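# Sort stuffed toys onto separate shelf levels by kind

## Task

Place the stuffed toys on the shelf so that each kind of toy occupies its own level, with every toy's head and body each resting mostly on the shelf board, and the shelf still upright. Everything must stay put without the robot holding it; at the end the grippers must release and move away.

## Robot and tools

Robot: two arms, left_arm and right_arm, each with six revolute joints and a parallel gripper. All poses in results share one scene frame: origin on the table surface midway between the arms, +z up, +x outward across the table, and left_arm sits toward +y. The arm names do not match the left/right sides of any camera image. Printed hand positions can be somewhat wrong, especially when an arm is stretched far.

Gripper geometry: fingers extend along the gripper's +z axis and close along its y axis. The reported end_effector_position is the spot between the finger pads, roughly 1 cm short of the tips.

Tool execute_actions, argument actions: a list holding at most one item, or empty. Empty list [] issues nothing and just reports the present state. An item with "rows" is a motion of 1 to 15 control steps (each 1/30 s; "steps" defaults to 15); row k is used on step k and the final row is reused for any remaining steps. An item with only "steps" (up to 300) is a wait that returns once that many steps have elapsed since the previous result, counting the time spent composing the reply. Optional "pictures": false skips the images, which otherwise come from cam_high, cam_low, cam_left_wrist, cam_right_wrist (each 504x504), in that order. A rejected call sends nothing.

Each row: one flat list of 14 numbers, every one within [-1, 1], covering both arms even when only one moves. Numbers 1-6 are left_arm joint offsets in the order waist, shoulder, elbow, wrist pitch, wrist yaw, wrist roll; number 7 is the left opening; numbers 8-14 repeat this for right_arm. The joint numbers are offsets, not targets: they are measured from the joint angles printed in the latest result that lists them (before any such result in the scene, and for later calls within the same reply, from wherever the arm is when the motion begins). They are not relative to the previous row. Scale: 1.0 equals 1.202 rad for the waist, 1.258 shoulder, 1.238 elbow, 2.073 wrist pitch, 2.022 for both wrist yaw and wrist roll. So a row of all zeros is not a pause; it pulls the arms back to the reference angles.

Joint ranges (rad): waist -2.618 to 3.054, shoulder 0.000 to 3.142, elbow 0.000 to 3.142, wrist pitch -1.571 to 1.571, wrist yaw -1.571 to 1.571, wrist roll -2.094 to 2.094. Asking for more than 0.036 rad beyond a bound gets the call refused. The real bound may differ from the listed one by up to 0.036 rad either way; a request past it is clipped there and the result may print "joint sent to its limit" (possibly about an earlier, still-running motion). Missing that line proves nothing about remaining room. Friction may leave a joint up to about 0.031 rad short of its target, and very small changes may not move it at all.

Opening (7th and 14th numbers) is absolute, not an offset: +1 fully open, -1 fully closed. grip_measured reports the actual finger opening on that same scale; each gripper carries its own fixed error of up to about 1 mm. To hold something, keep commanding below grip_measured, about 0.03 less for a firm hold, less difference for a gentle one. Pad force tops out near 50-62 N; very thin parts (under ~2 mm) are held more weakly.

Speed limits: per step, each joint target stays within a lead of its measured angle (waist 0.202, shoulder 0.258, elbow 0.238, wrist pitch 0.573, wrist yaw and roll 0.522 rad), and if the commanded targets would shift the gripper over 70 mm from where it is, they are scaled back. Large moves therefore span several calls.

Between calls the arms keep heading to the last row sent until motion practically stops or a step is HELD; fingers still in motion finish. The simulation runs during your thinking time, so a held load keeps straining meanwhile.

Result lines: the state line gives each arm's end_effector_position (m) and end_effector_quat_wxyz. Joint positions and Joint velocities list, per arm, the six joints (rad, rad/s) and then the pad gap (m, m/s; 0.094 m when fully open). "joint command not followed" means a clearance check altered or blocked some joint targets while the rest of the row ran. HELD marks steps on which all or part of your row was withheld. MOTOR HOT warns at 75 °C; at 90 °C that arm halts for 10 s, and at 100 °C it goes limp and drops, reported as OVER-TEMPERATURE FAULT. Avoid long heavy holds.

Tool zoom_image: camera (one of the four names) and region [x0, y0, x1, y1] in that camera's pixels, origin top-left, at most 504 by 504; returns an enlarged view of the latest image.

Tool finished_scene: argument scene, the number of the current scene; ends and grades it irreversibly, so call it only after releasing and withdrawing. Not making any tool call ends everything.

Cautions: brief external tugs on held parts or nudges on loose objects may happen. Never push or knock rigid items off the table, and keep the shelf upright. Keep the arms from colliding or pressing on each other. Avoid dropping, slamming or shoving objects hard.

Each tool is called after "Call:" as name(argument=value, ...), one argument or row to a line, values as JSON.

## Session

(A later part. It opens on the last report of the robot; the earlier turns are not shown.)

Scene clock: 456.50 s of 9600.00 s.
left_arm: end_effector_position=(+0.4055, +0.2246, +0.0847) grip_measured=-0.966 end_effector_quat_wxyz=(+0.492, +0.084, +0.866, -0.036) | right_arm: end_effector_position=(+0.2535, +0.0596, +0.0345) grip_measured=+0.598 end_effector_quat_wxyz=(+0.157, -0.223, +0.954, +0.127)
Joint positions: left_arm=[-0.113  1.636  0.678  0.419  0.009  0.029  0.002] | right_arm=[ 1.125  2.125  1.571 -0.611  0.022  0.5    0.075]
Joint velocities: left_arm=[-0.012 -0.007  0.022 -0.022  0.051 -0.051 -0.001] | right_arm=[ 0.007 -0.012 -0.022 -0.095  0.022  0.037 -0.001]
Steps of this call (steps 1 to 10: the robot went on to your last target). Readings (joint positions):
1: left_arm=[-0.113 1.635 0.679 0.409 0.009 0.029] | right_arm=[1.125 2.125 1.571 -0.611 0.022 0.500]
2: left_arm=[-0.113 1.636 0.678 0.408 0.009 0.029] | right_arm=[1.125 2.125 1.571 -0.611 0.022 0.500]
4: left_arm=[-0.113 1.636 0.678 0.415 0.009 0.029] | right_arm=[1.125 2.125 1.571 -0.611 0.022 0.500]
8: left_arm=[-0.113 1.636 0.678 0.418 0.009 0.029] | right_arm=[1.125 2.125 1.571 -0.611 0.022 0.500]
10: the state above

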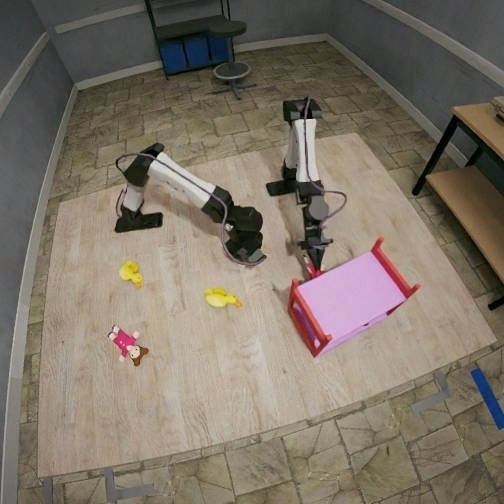

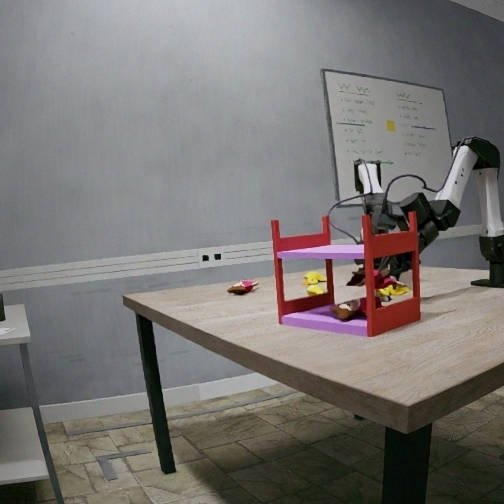

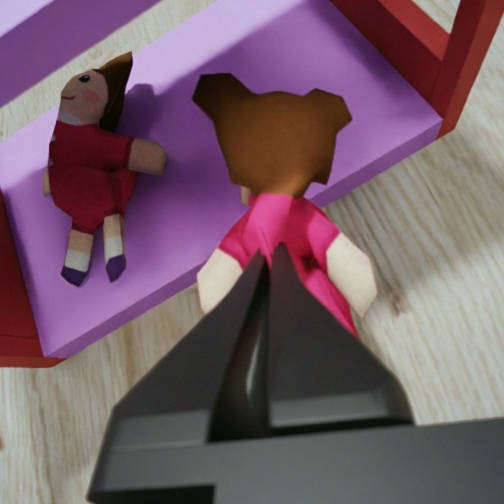

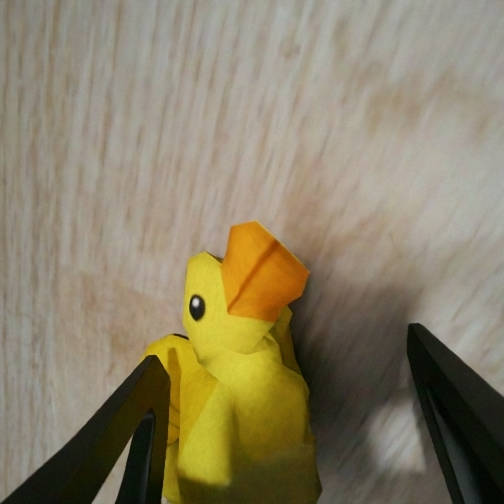

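Call:
execute_actions(
  actions=[
    {"rows":[[0,0.02,0.06,0,0,0,-1,0,-0.08,0,0,0,0,0.8],[0,0.06,0.11,0,0,0,-1,0,-0.16,-0.02,0,0,0,0.8],[0,0.1,0.16,0,0,0,-1,0,-0.24,-0.04,0,0,0,0.8],[0,0.14,0.2,-0.01,0,0,-1,0,-0.3,-0.06,0,0,0,0.8],[0,0.18,0.24,-0.01,0,0,-1,-0.2,-0.3,-0.06,0,0,0,0.8],[0,0.22,0.27,-0.01,0,0,-1,-0.4,-0.3,-0.06,0,0,0,0.8],[0,0.26,0.3,-0.01,0,0,-1,-0.6,-0.3,-0.06,0,0,0,0.8],[0,0.29,0.31,-0.01,0,0,-1,-0.8,-0.3,-0.06,0,0,0,0.8]],"steps":15},
  ],
)

Call:
execute_actions(
  actions=[
    {"steps":12},
  ],
)

Scene clock: 470.67 s of 9600.00 s.
left_arm: end_effector_position=(+0.4928, +0.2109, +0.0488) grip_measured=-0.967 end_effector_quat_wxyz=(+0.473, +0.084, +0.877, -0.034) | right_arm: end_effector_position=(+0.3932, -0.1084, +0.2000) grip_measured=+0.799 end_effector_quat_wxyz=(+0.327, -0.003, +0.929, +0.174)
Joint positions: left_arm=[-0.113  2.013  1.044  0.385  0.007  0.028  0.002] | right_arm=[ 0.675  1.747  1.527 -0.593  0.015  0.5    0.085]
Joint velocities: left_arm=[ 0.007 -0.007  0.017  0.007  0.007  0.007 -0.   ] | right_arm=[-1.565  0.002 -0.002 -0.037 -0.037 -0.051 -0.001]
Steps of this call (steps 1 to 15: the robot went on to your last target; steps 16 to 90: nothing new was sent; then 10.67 s passed at rest; steps 91 to 105: all 15 steps of this action). Readings (joint positions):
91: left_arm=[-0.113 1.638 0.684 0.414 0.009 0.029] | right_arm=[1.125 2.119 1.571 -0.612 0.022 0.500]
92: left_arm=[-0.113 1.652 0.705 0.405 0.009 0.029] | right_arm=[1.125 2.101 1.564 -0.614 0.022 0.500]
94: left_arm=[-0.113 1.721 0.797 0.394 0.009 0.029] | right_arm=[1.125 2.025 1.536 -0.621 0.022 0.500]
98: left_arm=[-0.113 1.907 1.005 0.398 0.009 0.028] | right_arm=[1.039 1.858 1.527 -0.617 0.013 0.500]
105: the state above

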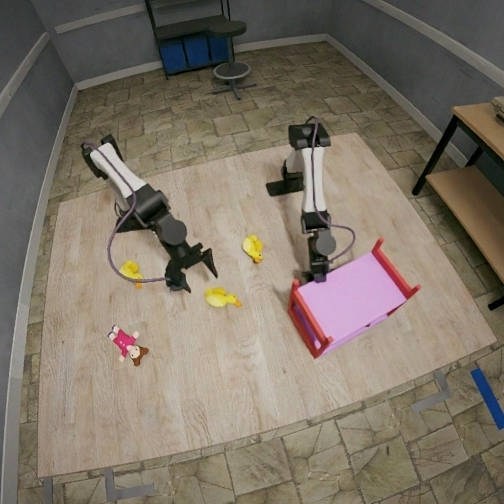

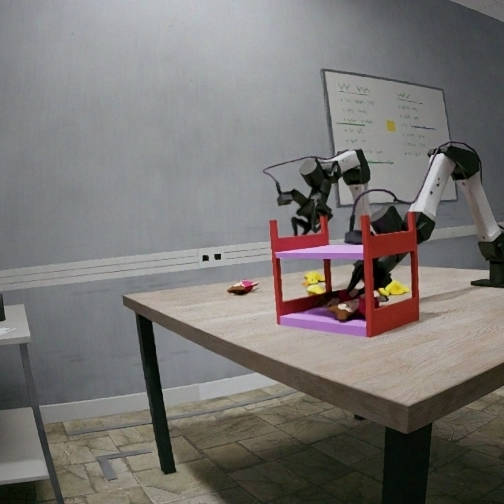

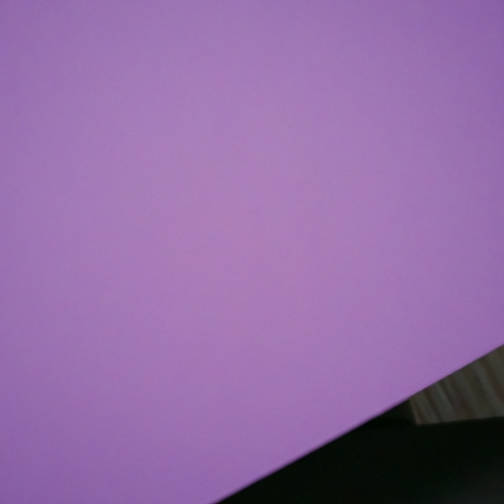

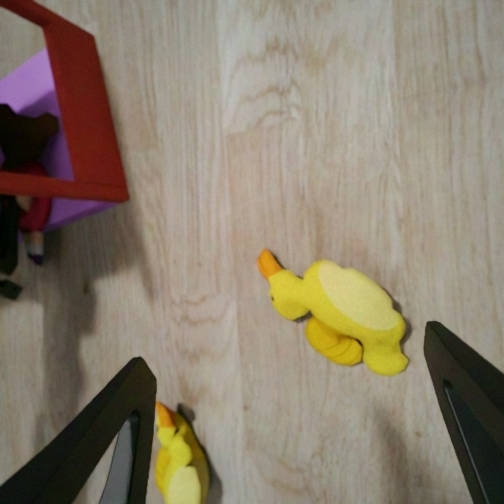

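Scene clock: 471.07 s of 9600.00 s.
left_arm: end_effector_position=(+0.4929, +0.2109, +0.0489) grip_measured=-0.967 end_effector_quat_wxyz=(+0.473, +0.084, +0.876, -0.034) | right_arm: end_effector_position=(+0.4536, -0.3637, +0.1986) grip_measured=+0.799 end_effector_quat_wxyz=(+0.360, +0.248, +0.897, +0.071)
Joint positions: left_arm=[-0.113  2.013  1.044  0.386  0.007  0.028  0.002] | right_arm=[ 0.136  1.748  1.527 -0.598  0.033  0.5    0.085]
Joint velocities: left_arm=[-0.007 -0.012  0.017 -0.022 -0.066  0.007  0.001] | right_arm=[ 0.007  0.017  0.007 -0.007 -0.066 -0.081  0.   ]
Steps of this call (steps 1 to 12: the robot went on to your last target). Readings (joint positions):
1: left_arm=[-0.113 2.013 1.044 0.386 0.007 0.028] | right_arm=[0.619 1.747 1.527 -0.594 0.015 0.500]
2: left_arm=[-0.113 2.013 1.044 0.386 0.007 0.028] | right_arm=[0.563 1.748 1.527 -0.594 0.015 0.500]
4: left_arm=[-0.113 2.013 1.044 0.386 0.007 0.028] | right_arm=[0.451 1.748 1.527 -0.594 0.016 0.500]
8: left_arm=[-0.113 2.013 1.044 0.386 0.007 0.028] | right_arm=[0.231 1.748 1.527 -0.594 0.018 0.500]
12: the state above

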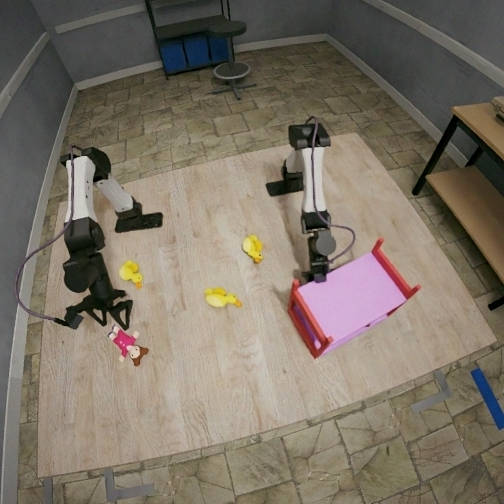

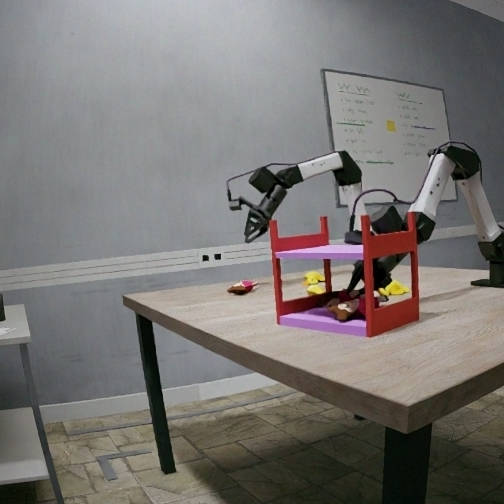

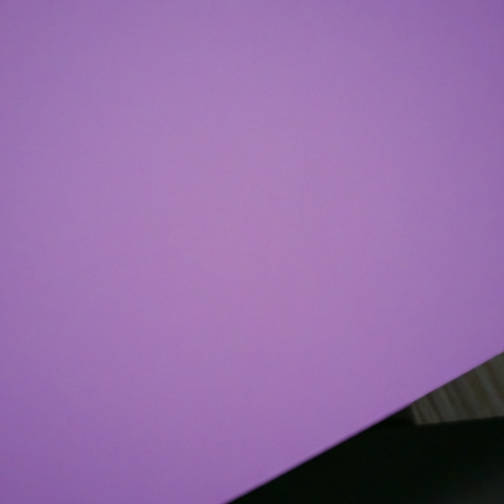

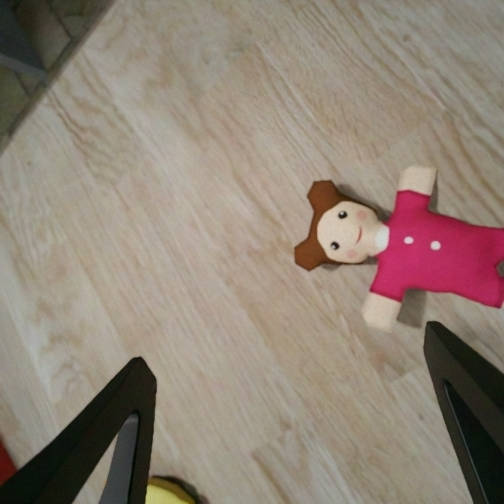

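Call:
execute_actions(
  actions=[
    {"rows":[[0,0,0,0,0,0,-0.4,-0.1,0.05,0.03,0,0,-0.3,1],[0,0,0,0,0,0,0.2,-0.22,0.1,0.06,0,0,-0.6,1],[0,0,0,0,0,0,0.2,-0.22,0.15,0.09,0,0,-0.83,1],[0,0,0,0,0,0,0.2,-0.22,0.15,0.09,0,0,-0.83,1],[0,0,0,0,0,0,0.2,-0.22,0.15,0.09,0,0,-0.83,1],[0,-0.05,-0.03,0.01,0,0,0.2,-0.22,0.15,0.09,0,0,-0.83,1],[0,-0.1,-0.08,0.01,0,0,0.2,-0.22,0.15,0.09,0,0,-0.83,1],[0,-0.15,-0.14,0.01,0,0,0.2,-0.22,0.15,0.09,0,0,-0.83,1],[0,-0.2,-0.2,0.02,0,0,0.2,-0.22,0.15,0.09,0,0,-0.83,1],[0,-0.25,-0.25,0.02,0,0,0.2,-0.22,0.15,0.09,0,0,-0.83,1],[0,-0.3,-0.3,0.02,0,0,0.2,-0.22,0.15,0.09,0,0,-0.83,1],[0,-0.35,-0.33,0.02,0,0,0.2,-0.22,0.15,0.09,0,0,-0.83,1]],"steps":15},
  ],
)

Call:
execute_actions(
  actions=[
    {"steps":10},
  ],
)

Scene clock: 502.83 s of 9600.00 s.
left_arm: end_effector_position=(+0.3965, +0.2264, +0.0908) grip_measured=+0.198 end_effector_quat_wxyz=(+0.494, +0.083, +0.865, -0.035) | right_arm: end_effector_position=(+0.4567, -0.5044, +0.1351) grip_measured=+1.000 end_effector_quat_wxyz=(+0.255, -0.232, +0.922, -0.178)
Joint positions: left_arm=[-0.113  1.584  0.65   0.398  0.007  0.028  0.056] | right_arm=[-0.14   1.953  1.614 -0.6    0.036 -0.807  0.094]
Joint velocities: left_arm=[-0.002 -0.33  -0.154  0.051 -0.051 -0.022  0.   ] | right_arm=[ 0.076 -0.022  0.007  0.007 -0.022 -2.454  0.   ]
Steps of this call (steps 1 to 30: the robot went on to your last target; steps 31 to 90: nothing new was sent; then 28.27 s passed at rest; steps 91 to 105: all 15 steps of this action). Readings (joint positions):
91: left_arm=[-0.113 2.013 1.044 0.386 0.007 0.028] | right_arm=[0.144 1.753 1.530 -0.604 0.027 0.430]
92: left_arm=[-0.113 2.013 1.044 0.386 0.007 0.028] | right_arm=[0.119 1.765 1.541 -0.605 0.021 0.350]
94: left_arm=[-0.113 2.013 1.044 0.386 0.007 0.028] | right_arm=[0.040 1.815 1.578 -0.599 0.020 0.218]
98: left_arm=[-0.113 1.955 0.983 0.390 0.007 0.028] | right_arm=[-0.118 1.921 1.614 -0.587 0.028 -0.140]
105: the state above

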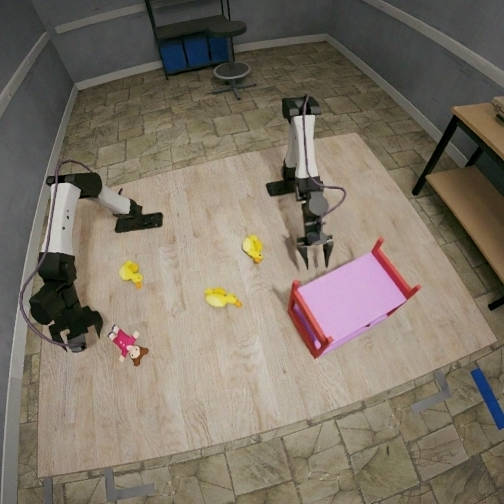

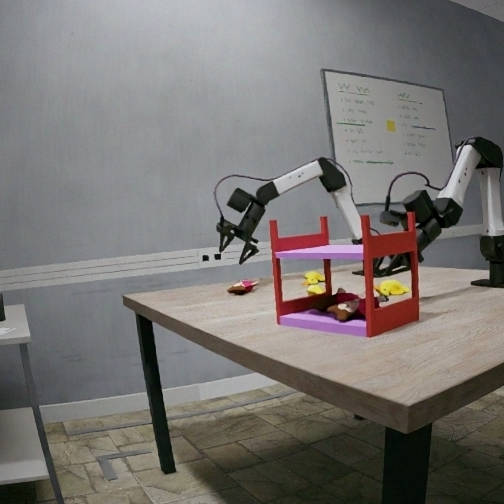

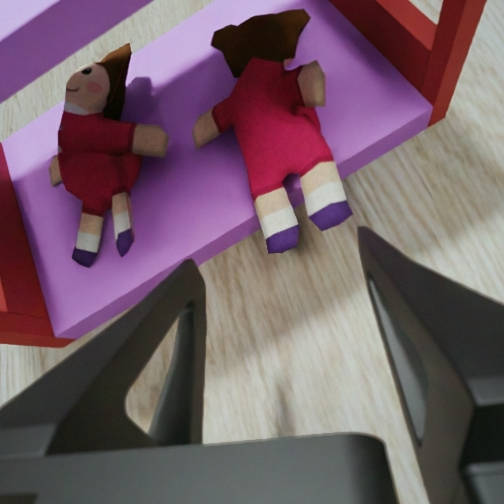

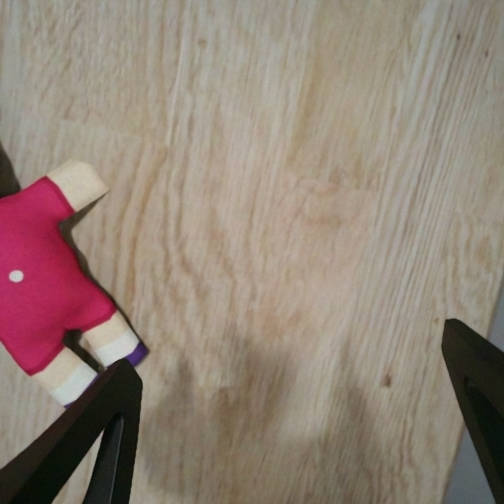

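Scene clock: 503.17 s of 9600.00 s.
left_arm: end_effector_position=(+0.3970, +0.2263, +0.0939) grip_measured=+0.198 end_effector_quat_wxyz=(+0.498, +0.082, +0.862, -0.035) | right_arm: end_effector_position=(+0.4574, -0.5021, +0.1351) grip_measured=+1.000 end_effector_quat_wxyz=(+0.224, -0.379, +0.872, -0.216)
Joint positions: left_arm=[-0.113  1.578  0.649  0.406  0.007  0.028  0.056] | right_arm=[-0.136  1.953  1.614 -0.6    0.036 -1.129  0.094]
Joint velocities: left_arm=[-0.002 -0.002 -0.017 -0.051 -0.095  0.022 -0.   ] | right_arm=[ 0.012 -0.007 -0.022 -0.022 -0.051 -0.198  0.   ]
Steps of this call (steps 1 to 10: the robot went on to your last target). Readings (joint positions):
1: left_arm=[-0.113 1.578 0.649 0.401 0.007 0.028] | right_arm=[-0.137 1.953 1.614 -0.600 0.036 -0.880]
2: left_arm=[-0.113 1.578 0.649 0.405 0.007 0.028] | right_arm=[-0.136 1.953 1.614 -0.600 0.036 -0.938]
4: left_arm=[-0.113 1.578 0.649 0.405 0.007 0.028] | right_arm=[-0.136 1.953 1.614 -0.600 0.036 -1.021]
8: left_arm=[-0.113 1.578 0.649 0.406 0.007 0.028] | right_arm=[-0.136 1.953 1.614 -0.600 0.036 -1.107]
10: the state above

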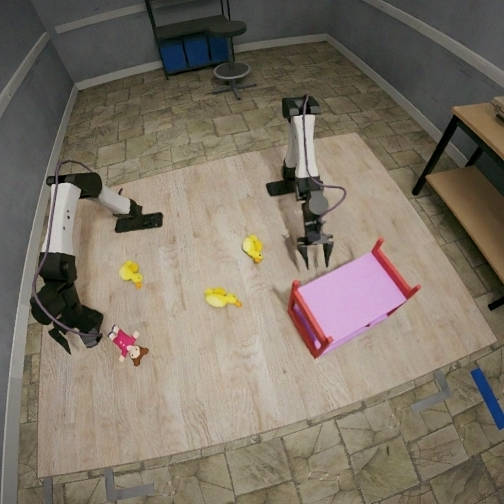

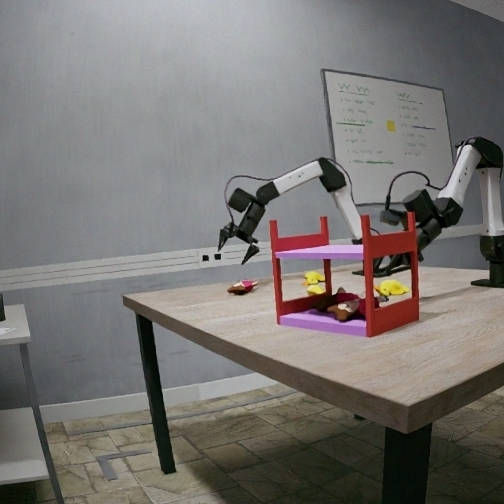

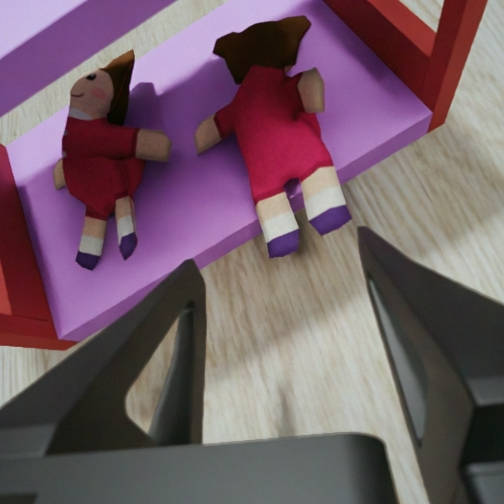

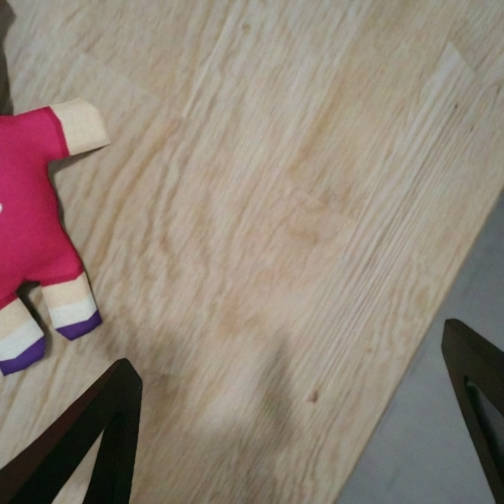

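Call:
execute_actions(
  actions=[
    {"rows":[[0,-0.1,-0.08,0,0,0,0.6,0.02,-0.05,-0.05,0,0,0,1],[0,-0.2,-0.14,-0.03,0,0,0.6,0.055,-0.09,-0.12,0,0,-0.03,1],[0,-0.3,-0.16,-0.1,0,0,0.6,0.055,-0.09,-0.12,0,0,-0.03,1],[0,-0.35,-0.16,-0.2,0,0,0.6,0.055,-0.09,-0.12,0,0,-0.03,1],[-0.1,-0.35,-0.1,-0.35,0,0,0.6,0.055,-0.09,-0.12,0,0,-0.03,1],[-0.2,-0.35,0,-0.5,0,0,0.6,0.055,-0.09,-0.12,0,0,-0.03,1],[-0.3,-0.3,0.15,-0.6,0,0,0.6,0.055,-0.09,-0.12,0,0,-0.03,1],[-0.4,-0.2,0.3,-0.7,0,0,0.6,0.055,-0.09,-0.12,0,0,-0.03,1],[-0.5,-0.1,0.45,-0.73,0,0,0.6,0.055,-0.09,-0.12,0,0,-0.03,1],[-0.5,0,0.6,-0.73,0,0,0.6,0.055,-0.09,-0.12,0,0,-0.03,1],[-0.5,0.1,0.7,-0.73,0,0,0.6,0.055,-0.09,-0.12,0,0,-0.03,1]],"steps":15},
  ],
)

Call:
execute_actions(
  actions=[
    {"steps":25},
  ],
)

Scene clock: 525.37 s of 9600.00 s.
left_arm: end_effector_position=(+0.2439, +0.0384, +0.0841) grip_measured=+0.598 end_effector_quat_wxyz=(+0.141, +0.377, +0.913, -0.059) | right_arm: end_effector_position=(+0.4347, -0.4616, +0.1305) grip_measured=+1.000 end_effector_quat_wxyz=(+0.212, -0.431, +0.853, -0.203)
Joint positions: left_arm=[-0.709  1.697  1.229 -0.796  0.01   0.027  0.075] | right_arm=[-0.068  1.855  1.484 -0.606  0.037 -1.177  0.094]
Joint velocities: left_arm=[-0.642  1.267  1.941 -2.322  0.154 -0.081  0.001] | right_arm=[ 0.002  0.012  0.002  0.022 -0.007  0.037  0.   ]
Steps of this call (steps 1 to 30: the robot went on to your last target; steps 31 to 90: nothing new was sent; then 18.70 s passed at rest; steps 91 to 105: all 15 steps of this action). Readings (joint positions):
91: left_arm=[-0.113 1.566 0.637 0.407 0.007 0.028] | right_arm=[-0.135 1.948 1.607 -0.596 0.036 -1.163]
92: left_arm=[-0.113 1.519 0.600 0.401 0.007 0.028] | right_arm=[-0.129 1.931 1.578 -0.584 0.037 -1.162]
94: left_arm=[-0.113 1.349 0.505 0.306 0.007 0.028] | right_arm=[-0.106 1.881 1.509 -0.593 0.038 -1.168]
98: left_arm=[-0.315 1.199 0.638 -0.162 -0.008 0.027] | right_arm=[-0.069 1.855 1.484 -0.607 0.037 -1.174]
105: the state above

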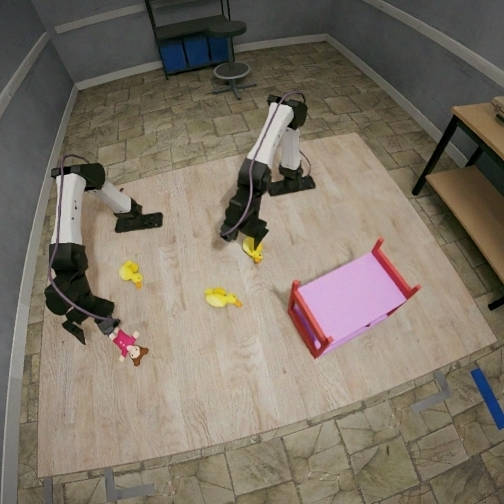

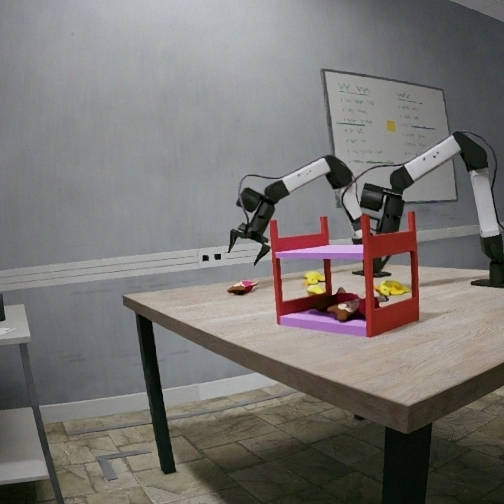

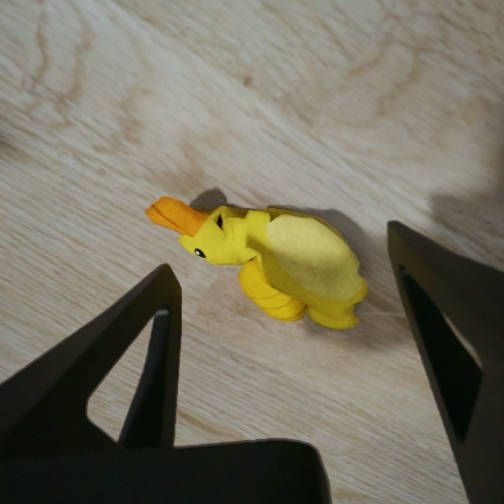

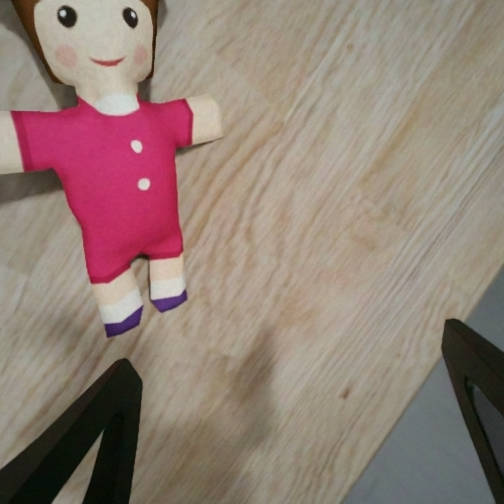

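Scene clock: 526.20 s of 9600.00 s.
left_arm: end_effector_position=(+0.2422, +0.0335, +0.1528) grip_measured=+0.598 end_effector_quat_wxyz=(+0.131, +0.383, +0.913, -0.057) | right_arm: end_effector_position=(+0.4347, -0.4616, +0.1305) grip_measured=+1.000 end_effector_quat_wxyz=(+0.212, -0.431, +0.853, -0.203)
Joint positions: left_arm=[-0.72   1.7    1.513 -1.097  0.013  0.027  0.075] | right_arm=[-0.068  1.855  1.484 -0.606  0.037 -1.177  0.094]
Joint velocities: left_arm=[-0.007  0.002  0.022 -0.007 -0.037 -0.037  0.   ] | right_arm=[-0.012  0.017 -0.012 -0.007  0.007 -0.022  0.   ]
Steps of this call (steps 1 to 25: the robot went on to your last target). Readings (joint positions):
1: left_arm=[-0.724 1.729 1.295 -0.865 0.013 0.027] | right_arm=[-0.068 1.855 1.484 -0.606 0.037 -1.177]
2: left_arm=[-0.728 1.744 1.357 -0.919 0.013 0.027] | right_arm=[-0.068 1.855 1.484 -0.606 0.037 -1.177]
4: left_arm=[-0.725 1.737 1.455 -0.975 0.013 0.027] | right_arm=[-0.068 1.855 1.484 -0.606 0.037 -1.177]
8: left_arm=[-0.720 1.698 1.513 -1.025 0.013 0.027] | right_arm=[-0.068 1.855 1.484 -0.606 0.037 -1.177]
25: the state above

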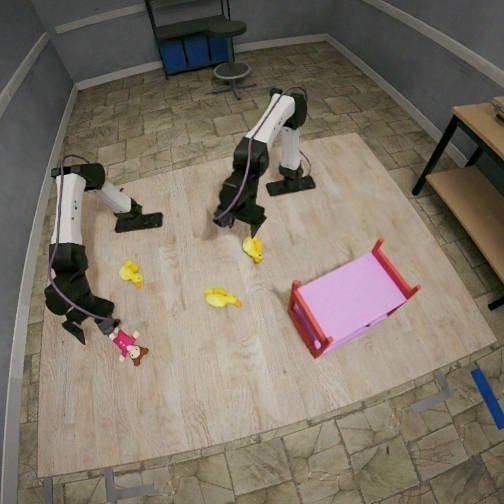

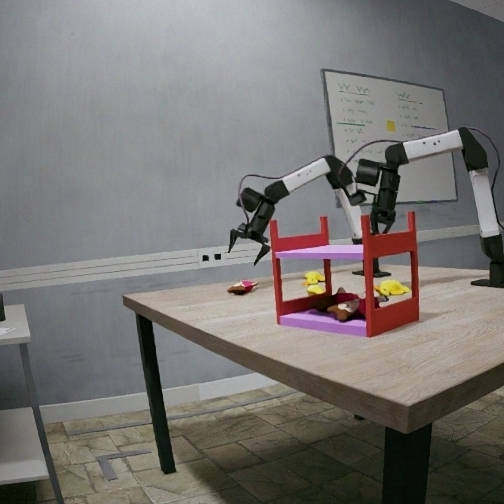

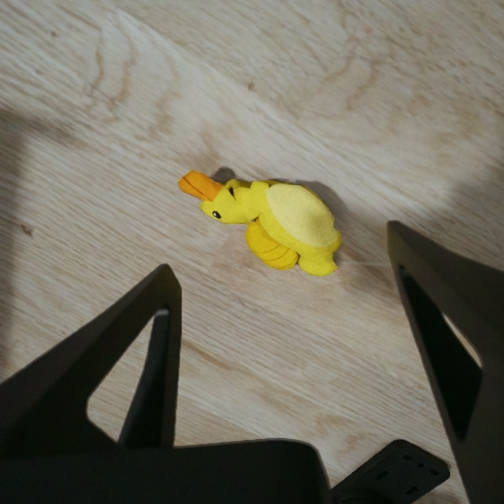

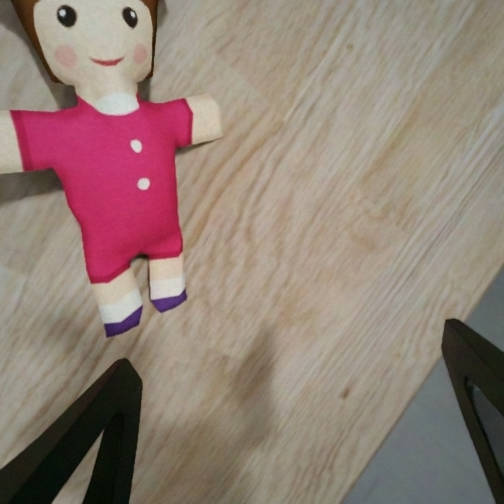

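Call:
execute_actions(
  actions=[
    {"rows":[[0,0.1,0.03,0,0,-0.51,0.9,0.17,0.03,0.03,0,0,0.05,1]],"steps":15},
  ],
)

Call:
execute_actions(
  actions=[
    {"steps":8},
  ],
)

Scene clock: 535.30 s of 9600.00 s.
left_arm: end_effector_position=(+0.2489, +0.0269, +0.1109) grip_measured=+0.898 end_effector_quat_wxyz=(+0.052, -0.084, +0.993, -0.070) | right_arm: end_effector_position=(+0.4525, -0.3599, +0.1204) grip_measured=+1.000 end_effector_quat_wxyz=(+0.233, -0.486, +0.827, -0.162)
Joint positions: left_arm=[-0.72   1.84   1.541 -1.097  0.013 -0.937  0.089] | right_arm=[ 0.143  1.888  1.498 -0.605  0.032 -1.091  0.094]
Joint velocities: left_arm=[ 0.002 -0.022  0.002  0.007 -0.037 -0.403  0.001] | right_arm=[ 0.002  0.007 -0.002  0.037  0.022  0.022  0.   ]
Steps of this call (steps 1 to 30: the robot went on to your last target; steps 31 to 90: nothing new was sent; then 5.60 s passed at rest; steps 91 to 105: all 15 steps of this action). Readings (joint positions):
91: left_arm=[-0.720 1.712 1.518 -1.104 0.013 -0.042] | right_arm=[-0.056 1.856 1.484 -0.606 0.044 -1.168]
92: left_arm=[-0.720 1.734 1.532 -1.105 0.013 -0.142] | right_arm=[-0.030 1.859 1.486 -0.606 0.050 -1.154]
94: left_arm=[-0.720 1.787 1.541 -1.096 0.013 -0.338] | right_arm=[0.054 1.871 1.494 -0.606 0.050 -1.131]
98: left_arm=[-0.720 1.841 1.541 -1.097 0.013 -0.700] | right_arm=[0.161 1.887 1.498 -0.605 0.033 -1.106]
105: the state above

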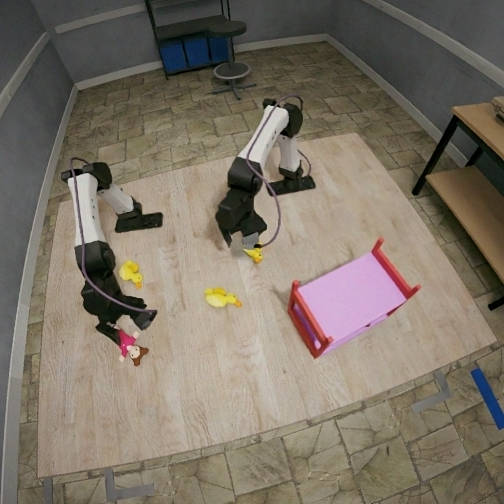

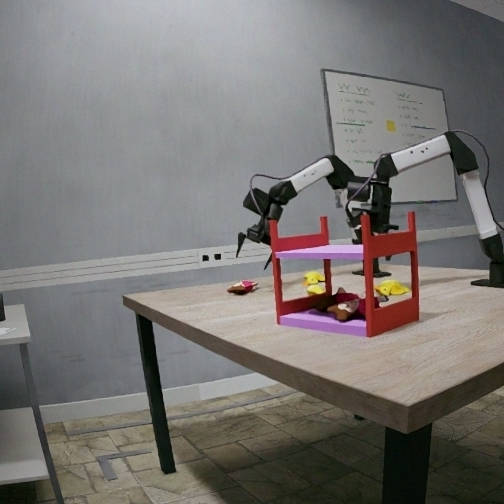

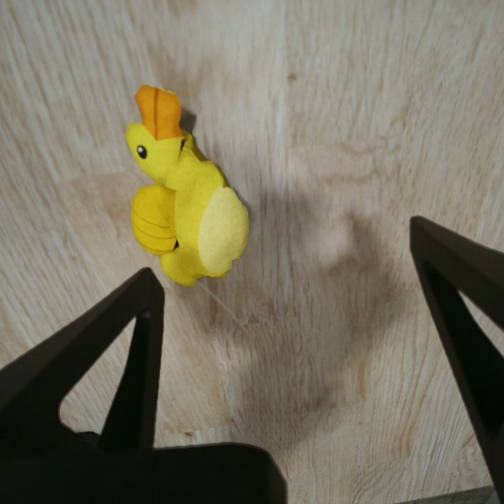

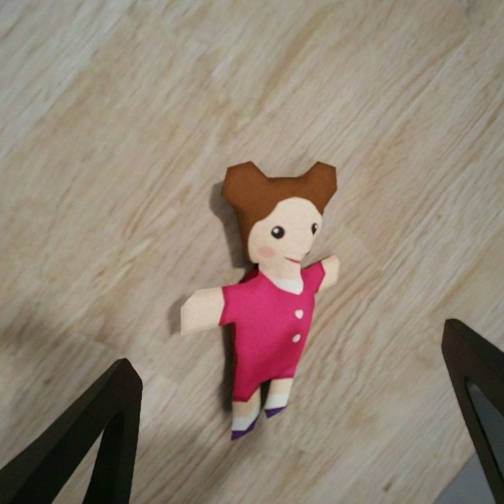

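Scene clock: 535.57 s of 9600.00 s.
left_arm: end_effector_position=(+0.2489, +0.0269, +0.1109) grip_measured=+0.898 end_effector_quat_wxyz=(+0.051, -0.110, +0.990, -0.071) | right_arm: end_effector_position=(+0.4525, -0.3599, +0.1204) grip_measured=+1.000 end_effector_quat_wxyz=(+0.233, -0.485, +0.827, -0.162)
Joint positions: left_arm=[-0.72   1.84   1.541 -1.097  0.013 -0.988  0.089] | right_arm=[ 0.143  1.888  1.498 -0.605  0.032 -1.087  0.094]
Joint velocities: left_arm=[ 0.002 -0.012  0.007  0.037 -0.007 -0.066 -0.   ] | right_arm=[ 0.017  0.012  0.002  0.081 -0.022  0.037  0.   ]
Steps of this call (steps 1 to 8: the robot went on to your last target). Readings (joint positions):
1: left_arm=[-0.720 1.840 1.541 -1.097 0.013 -0.949] | right_arm=[0.143 1.888 1.498 -0.605 0.032 -1.090]
2: left_arm=[-0.720 1.840 1.541 -1.097 0.013 -0.959] | right_arm=[0.143 1.888 1.498 -0.605 0.032 -1.089]
4: left_arm=[-0.720 1.840 1.541 -1.097 0.013 -0.973] | right_arm=[0.143 1.888 1.498 -0.605 0.032 -1.089]
8: the state above

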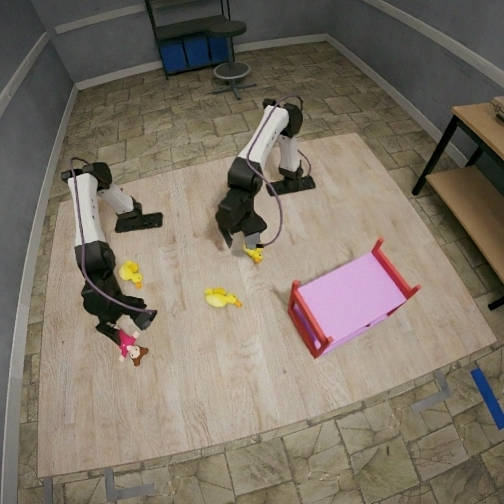

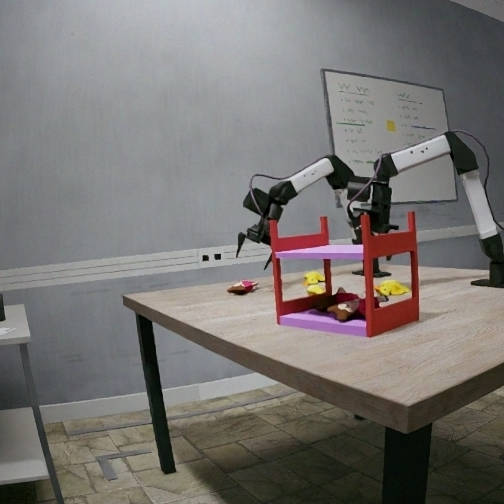

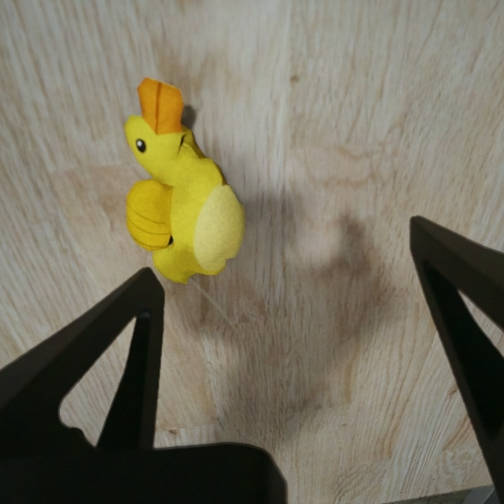

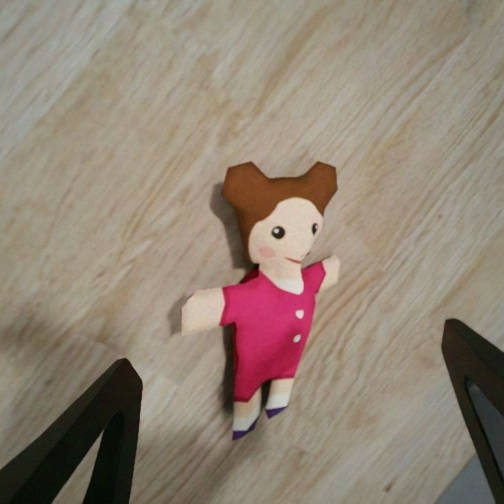

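Call:
execute_actions(
  actions=[
    {"rows":[[0.09,0.04,0.03,0,0,0.05,0.9,0,0.07,0,0,0,0,1],[0.09,0.07,0.04,0,0,0.05,0.9,0,0.135,0.01,0,0,0,1]],"steps":15},
  ],
)

Scene clock: 543.00 s of 9600.00 s.
left_arm: end_effector_position=(+0.2839, +0.0559, +0.0851) grip_measured=+0.898 end_effector_quat_wxyz=(+0.036, -0.122, +0.991, -0.044) | right_arm: end_effector_position=(+0.4526, -0.3598, +0.0466) grip_measured=+1.000 end_effector_quat_wxyz=(+0.171, -0.495, +0.843, -0.124)
Joint positions: left_arm=[-0.606  1.935  1.573 -1.096  0.012 -0.897  0.089] | right_arm=[ 0.143  2.059  1.514 -0.601  0.032 -1.087  0.094]
Joint velocities: left_arm=[ 0.002  0.007 -0.007  0.037  0.007  0.007 -0.   ] | right_arm=[-0.017 -0.022  0.012 -0.037  0.051 -0.022  0.   ]
Steps of this call (steps 1 to 30: the robot went on to your last target; steps 31 to 90: nothing new was sent; then 3.93 s passed at rest; steps 91 to 105: all 15 steps of this action). Readings (joint positions):
91: left_arm=[-0.711 1.845 1.543 -1.099 0.018 -0.984] | right_arm=[0.143 1.893 1.498 -0.605 0.032 -1.087]
92: left_arm=[-0.693 1.857 1.554 -1.101 0.022 -0.965] | right_arm=[0.143 1.911 1.502 -0.601 0.032 -1.087]
94: left_arm=[-0.641 1.894 1.572 -1.097 0.020 -0.938] | right_arm=[0.143 1.973 1.511 -0.588 0.032 -1.087]
98: left_arm=[-0.601 1.934 1.573 -1.096 0.012 -0.913] | right_arm=[0.143 2.068 1.514 -0.600 0.032 -1.087]
105: the state above

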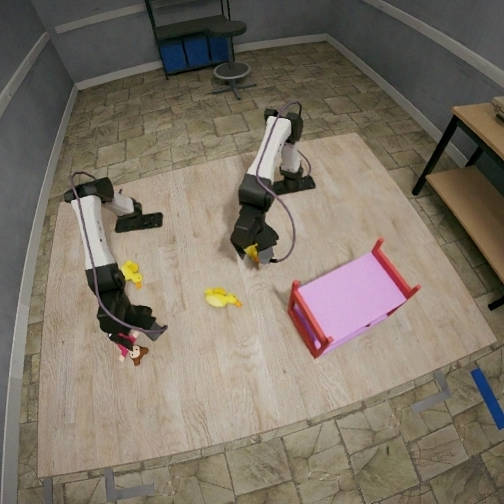

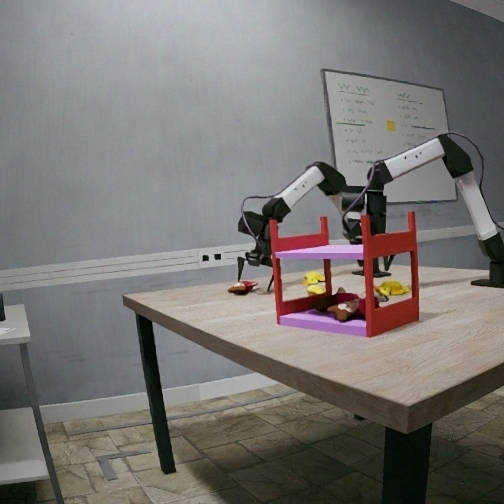

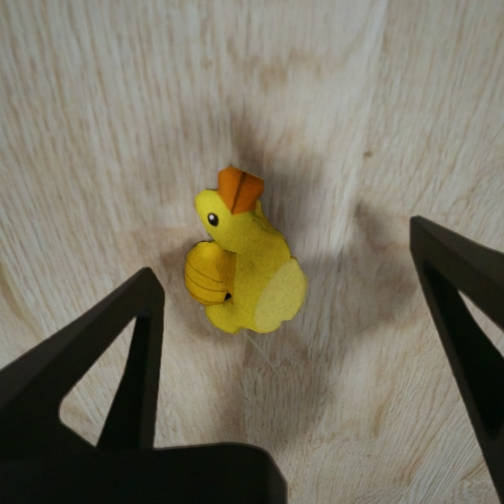

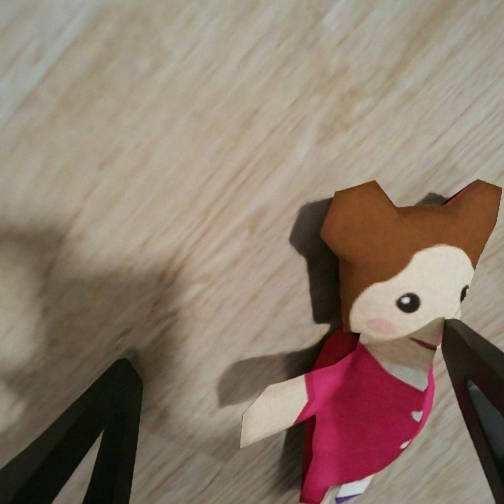

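Call:
execute_actions(
  actions=[
    {"rows":[[0,0.03,0,0,0,0,0.8,-0.02,0,0.03,0,0,0,1],[0,0.06,0,0,0,0,0.8,-0.04,0,0.055,0,0,0,1],[0,0.085,0.01,0,0,0,0.8,-0.04,0,0.055,0,0,0,1],[0,0.085,0.01,0,0,0,0.8,-0.04,0,0.055,0,0,0,1],[0,0.085,0.01,0,0,0,0.8,-0.04,0,0.055,0,0,0,1],[0,0.085,0.01,0,0,0,0.8,-0.04,0.03,0.055,0,0,0,1],[0,0.085,0.01,0,0,0,0.8,-0.04,0.05,0.055,0,0,0,1]],"steps":15},
  ],
)

Scene clock: 552.40 s of 9600.00 s.
left_arm: end_effector_position=(+0.2797, +0.0590, +0.0411) grip_measured=+0.802 end_effector_quat_wxyz=(-0.006, -0.121, +0.993, -0.003) | right_arm: end_effector_position=(+0.4662, -0.3825, +0.0434) grip_measured=+1.000 end_effector_quat_wxyz=(+0.173, -0.475, +0.853, -0.130)
Joint positions: left_arm=[-0.606  2.056  1.576 -1.095  0.012 -0.893  0.085] | right_arm=[ 0.098  2.109  1.571 -0.597  0.03  -1.087  0.094]
Joint velocities: left_arm=[ 0.007 -0.007 -0.002  0.022  0.022 -0.037 -0.   ] | right_arm=[-0.002 -0.007  0.007  0.007 -0.066  0.007  0.   ]
Steps of this call (steps 1 to 15: the robot went on to your last target; steps 16 to 90: nothing new was sent; then 5.90 s passed at rest; steps 91 to 105: all 15 steps of this action). Readings (joint positions):
91: left_arm=[-0.606 1.938 1.573 -1.096 0.012 -0.893] | right_arm=[0.142 2.059 1.515 -0.602 0.032 -1.087]
92: left_arm=[-0.606 1.946 1.573 -1.096 0.012 -0.893] | right_arm=[0.139 2.060 1.521 -0.606 0.031 -1.087]
94: left_arm=[-0.606 1.982 1.576 -1.096 0.012 -0.893] | right_arm=[0.124 2.061 1.541 -0.608 0.031 -1.087]
98: left_arm=[-0.606 2.053 1.576 -1.095 0.012 -0.893] | right_arm=[0.099 2.074 1.567 -0.600 0.031 -1.087]
105: the state above

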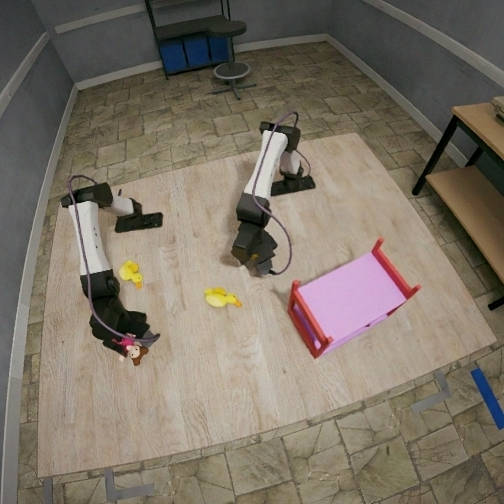

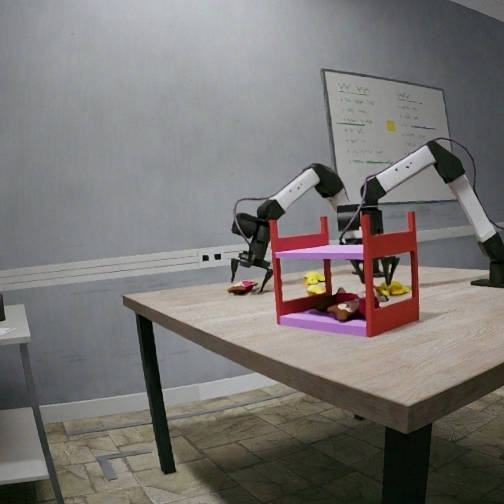

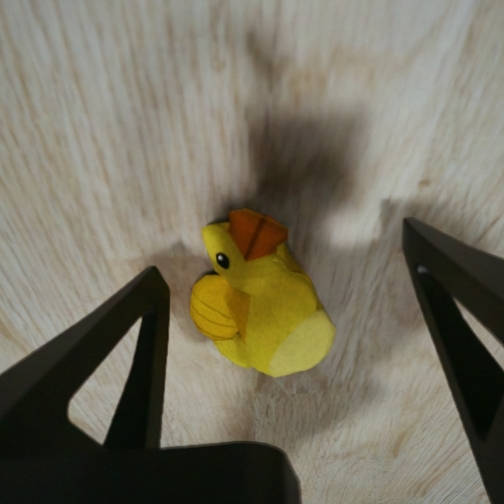

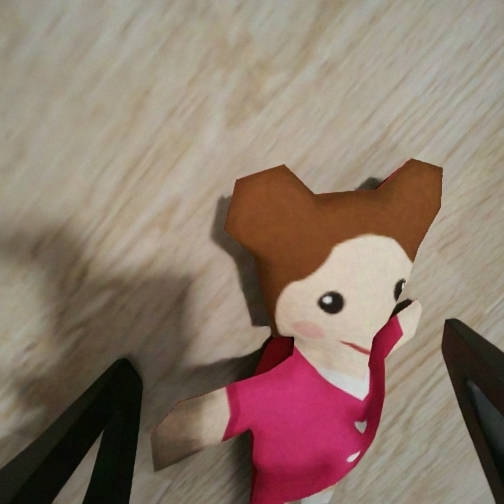

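Call:
execute_actions(
  actions=[
    {"rows":[[0,0.02,0,0,0,0,0.7,-0.02,-0.02,0,0,0,0,0.9],[0,0.04,0,0,0,0,0.7,-0.04,-0.02,0,0,0,0,0.9],[0,0.04,0,0,0,0,0.7,-0.04,-0.02,0,0,0,0,0.9],[0,0.04,0,0,0,0,0.7,-0.04,-0.02,0,0,0,0,0.9],[0,0.04,0,0,0,0,0.7,-0.04,-0.02,0,0,0,0,0.9],[0,0.04,0,0,0,0,0.7,-0.04,0.03,0,0,0,0,0.8]],"steps":15},
  ],
)

Scene clock: 563.63 s of 9600.00 s.
left_arm: end_effector_position=(+0.2762, +0.0617, +0.0216) grip_measured=+0.702 end_effector_quat_wxyz=(-0.025, -0.121, +0.992, +0.016) | right_arm: end_effector_position=(+0.4641, -0.4043, +0.0403) grip_measured=+0.801 end_effector_quat_wxyz=(+0.170, -0.456, +0.864, -0.131)
Joint positions: left_arm=[-0.606  2.11   1.576 -1.095  0.012 -0.893  0.08 ] | right_arm=[ 0.053  2.116  1.571 -0.595  0.026 -1.086  0.085]
Joint velocities: left_arm=[-0.002  0.007 -0.017 -0.022  0.022  0.022  0.   ] | right_arm=[-0.012 -0.017 -0.012 -0.037 -0.022 -0.022  0.   ]
Steps of this call (steps 1 to 15: the robot went on to your last target; steps 16 to 90: nothing new was sent; then 7.73 s passed at rest; steps 91 to 105: all 15 steps of this action). Readings (joint positions):
91: left_arm=[-0.606 2.058 1.576 -1.095 0.012 -0.893] | right_arm=[0.097 2.108 1.571 -0.597 0.030 -1.087]
92: left_arm=[-0.606 2.063 1.576 -1.095 0.012 -0.893] | right_arm=[0.093 2.108 1.571 -0.597 0.030 -1.087]
94: left_arm=[-0.606 2.081 1.576 -1.095 0.012 -0.893] | right_arm=[0.079 2.106 1.571 -0.597 0.030 -1.087]
98: left_arm=[-0.606 2.109 1.576 -1.095 0.012 -0.893] | right_arm=[0.053 2.115 1.571 -0.595 0.028 -1.086]
105: the state above

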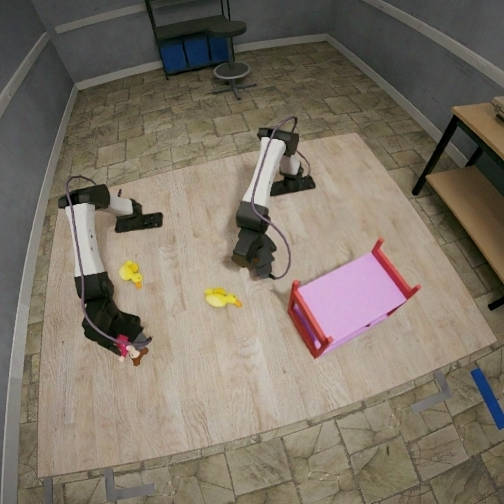

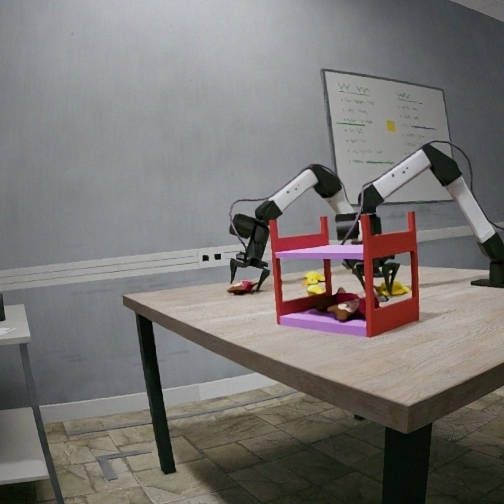

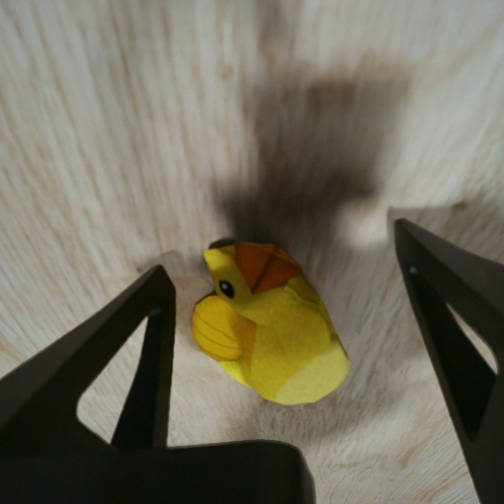

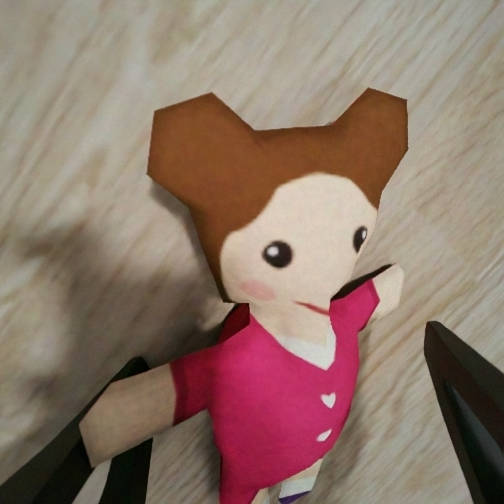

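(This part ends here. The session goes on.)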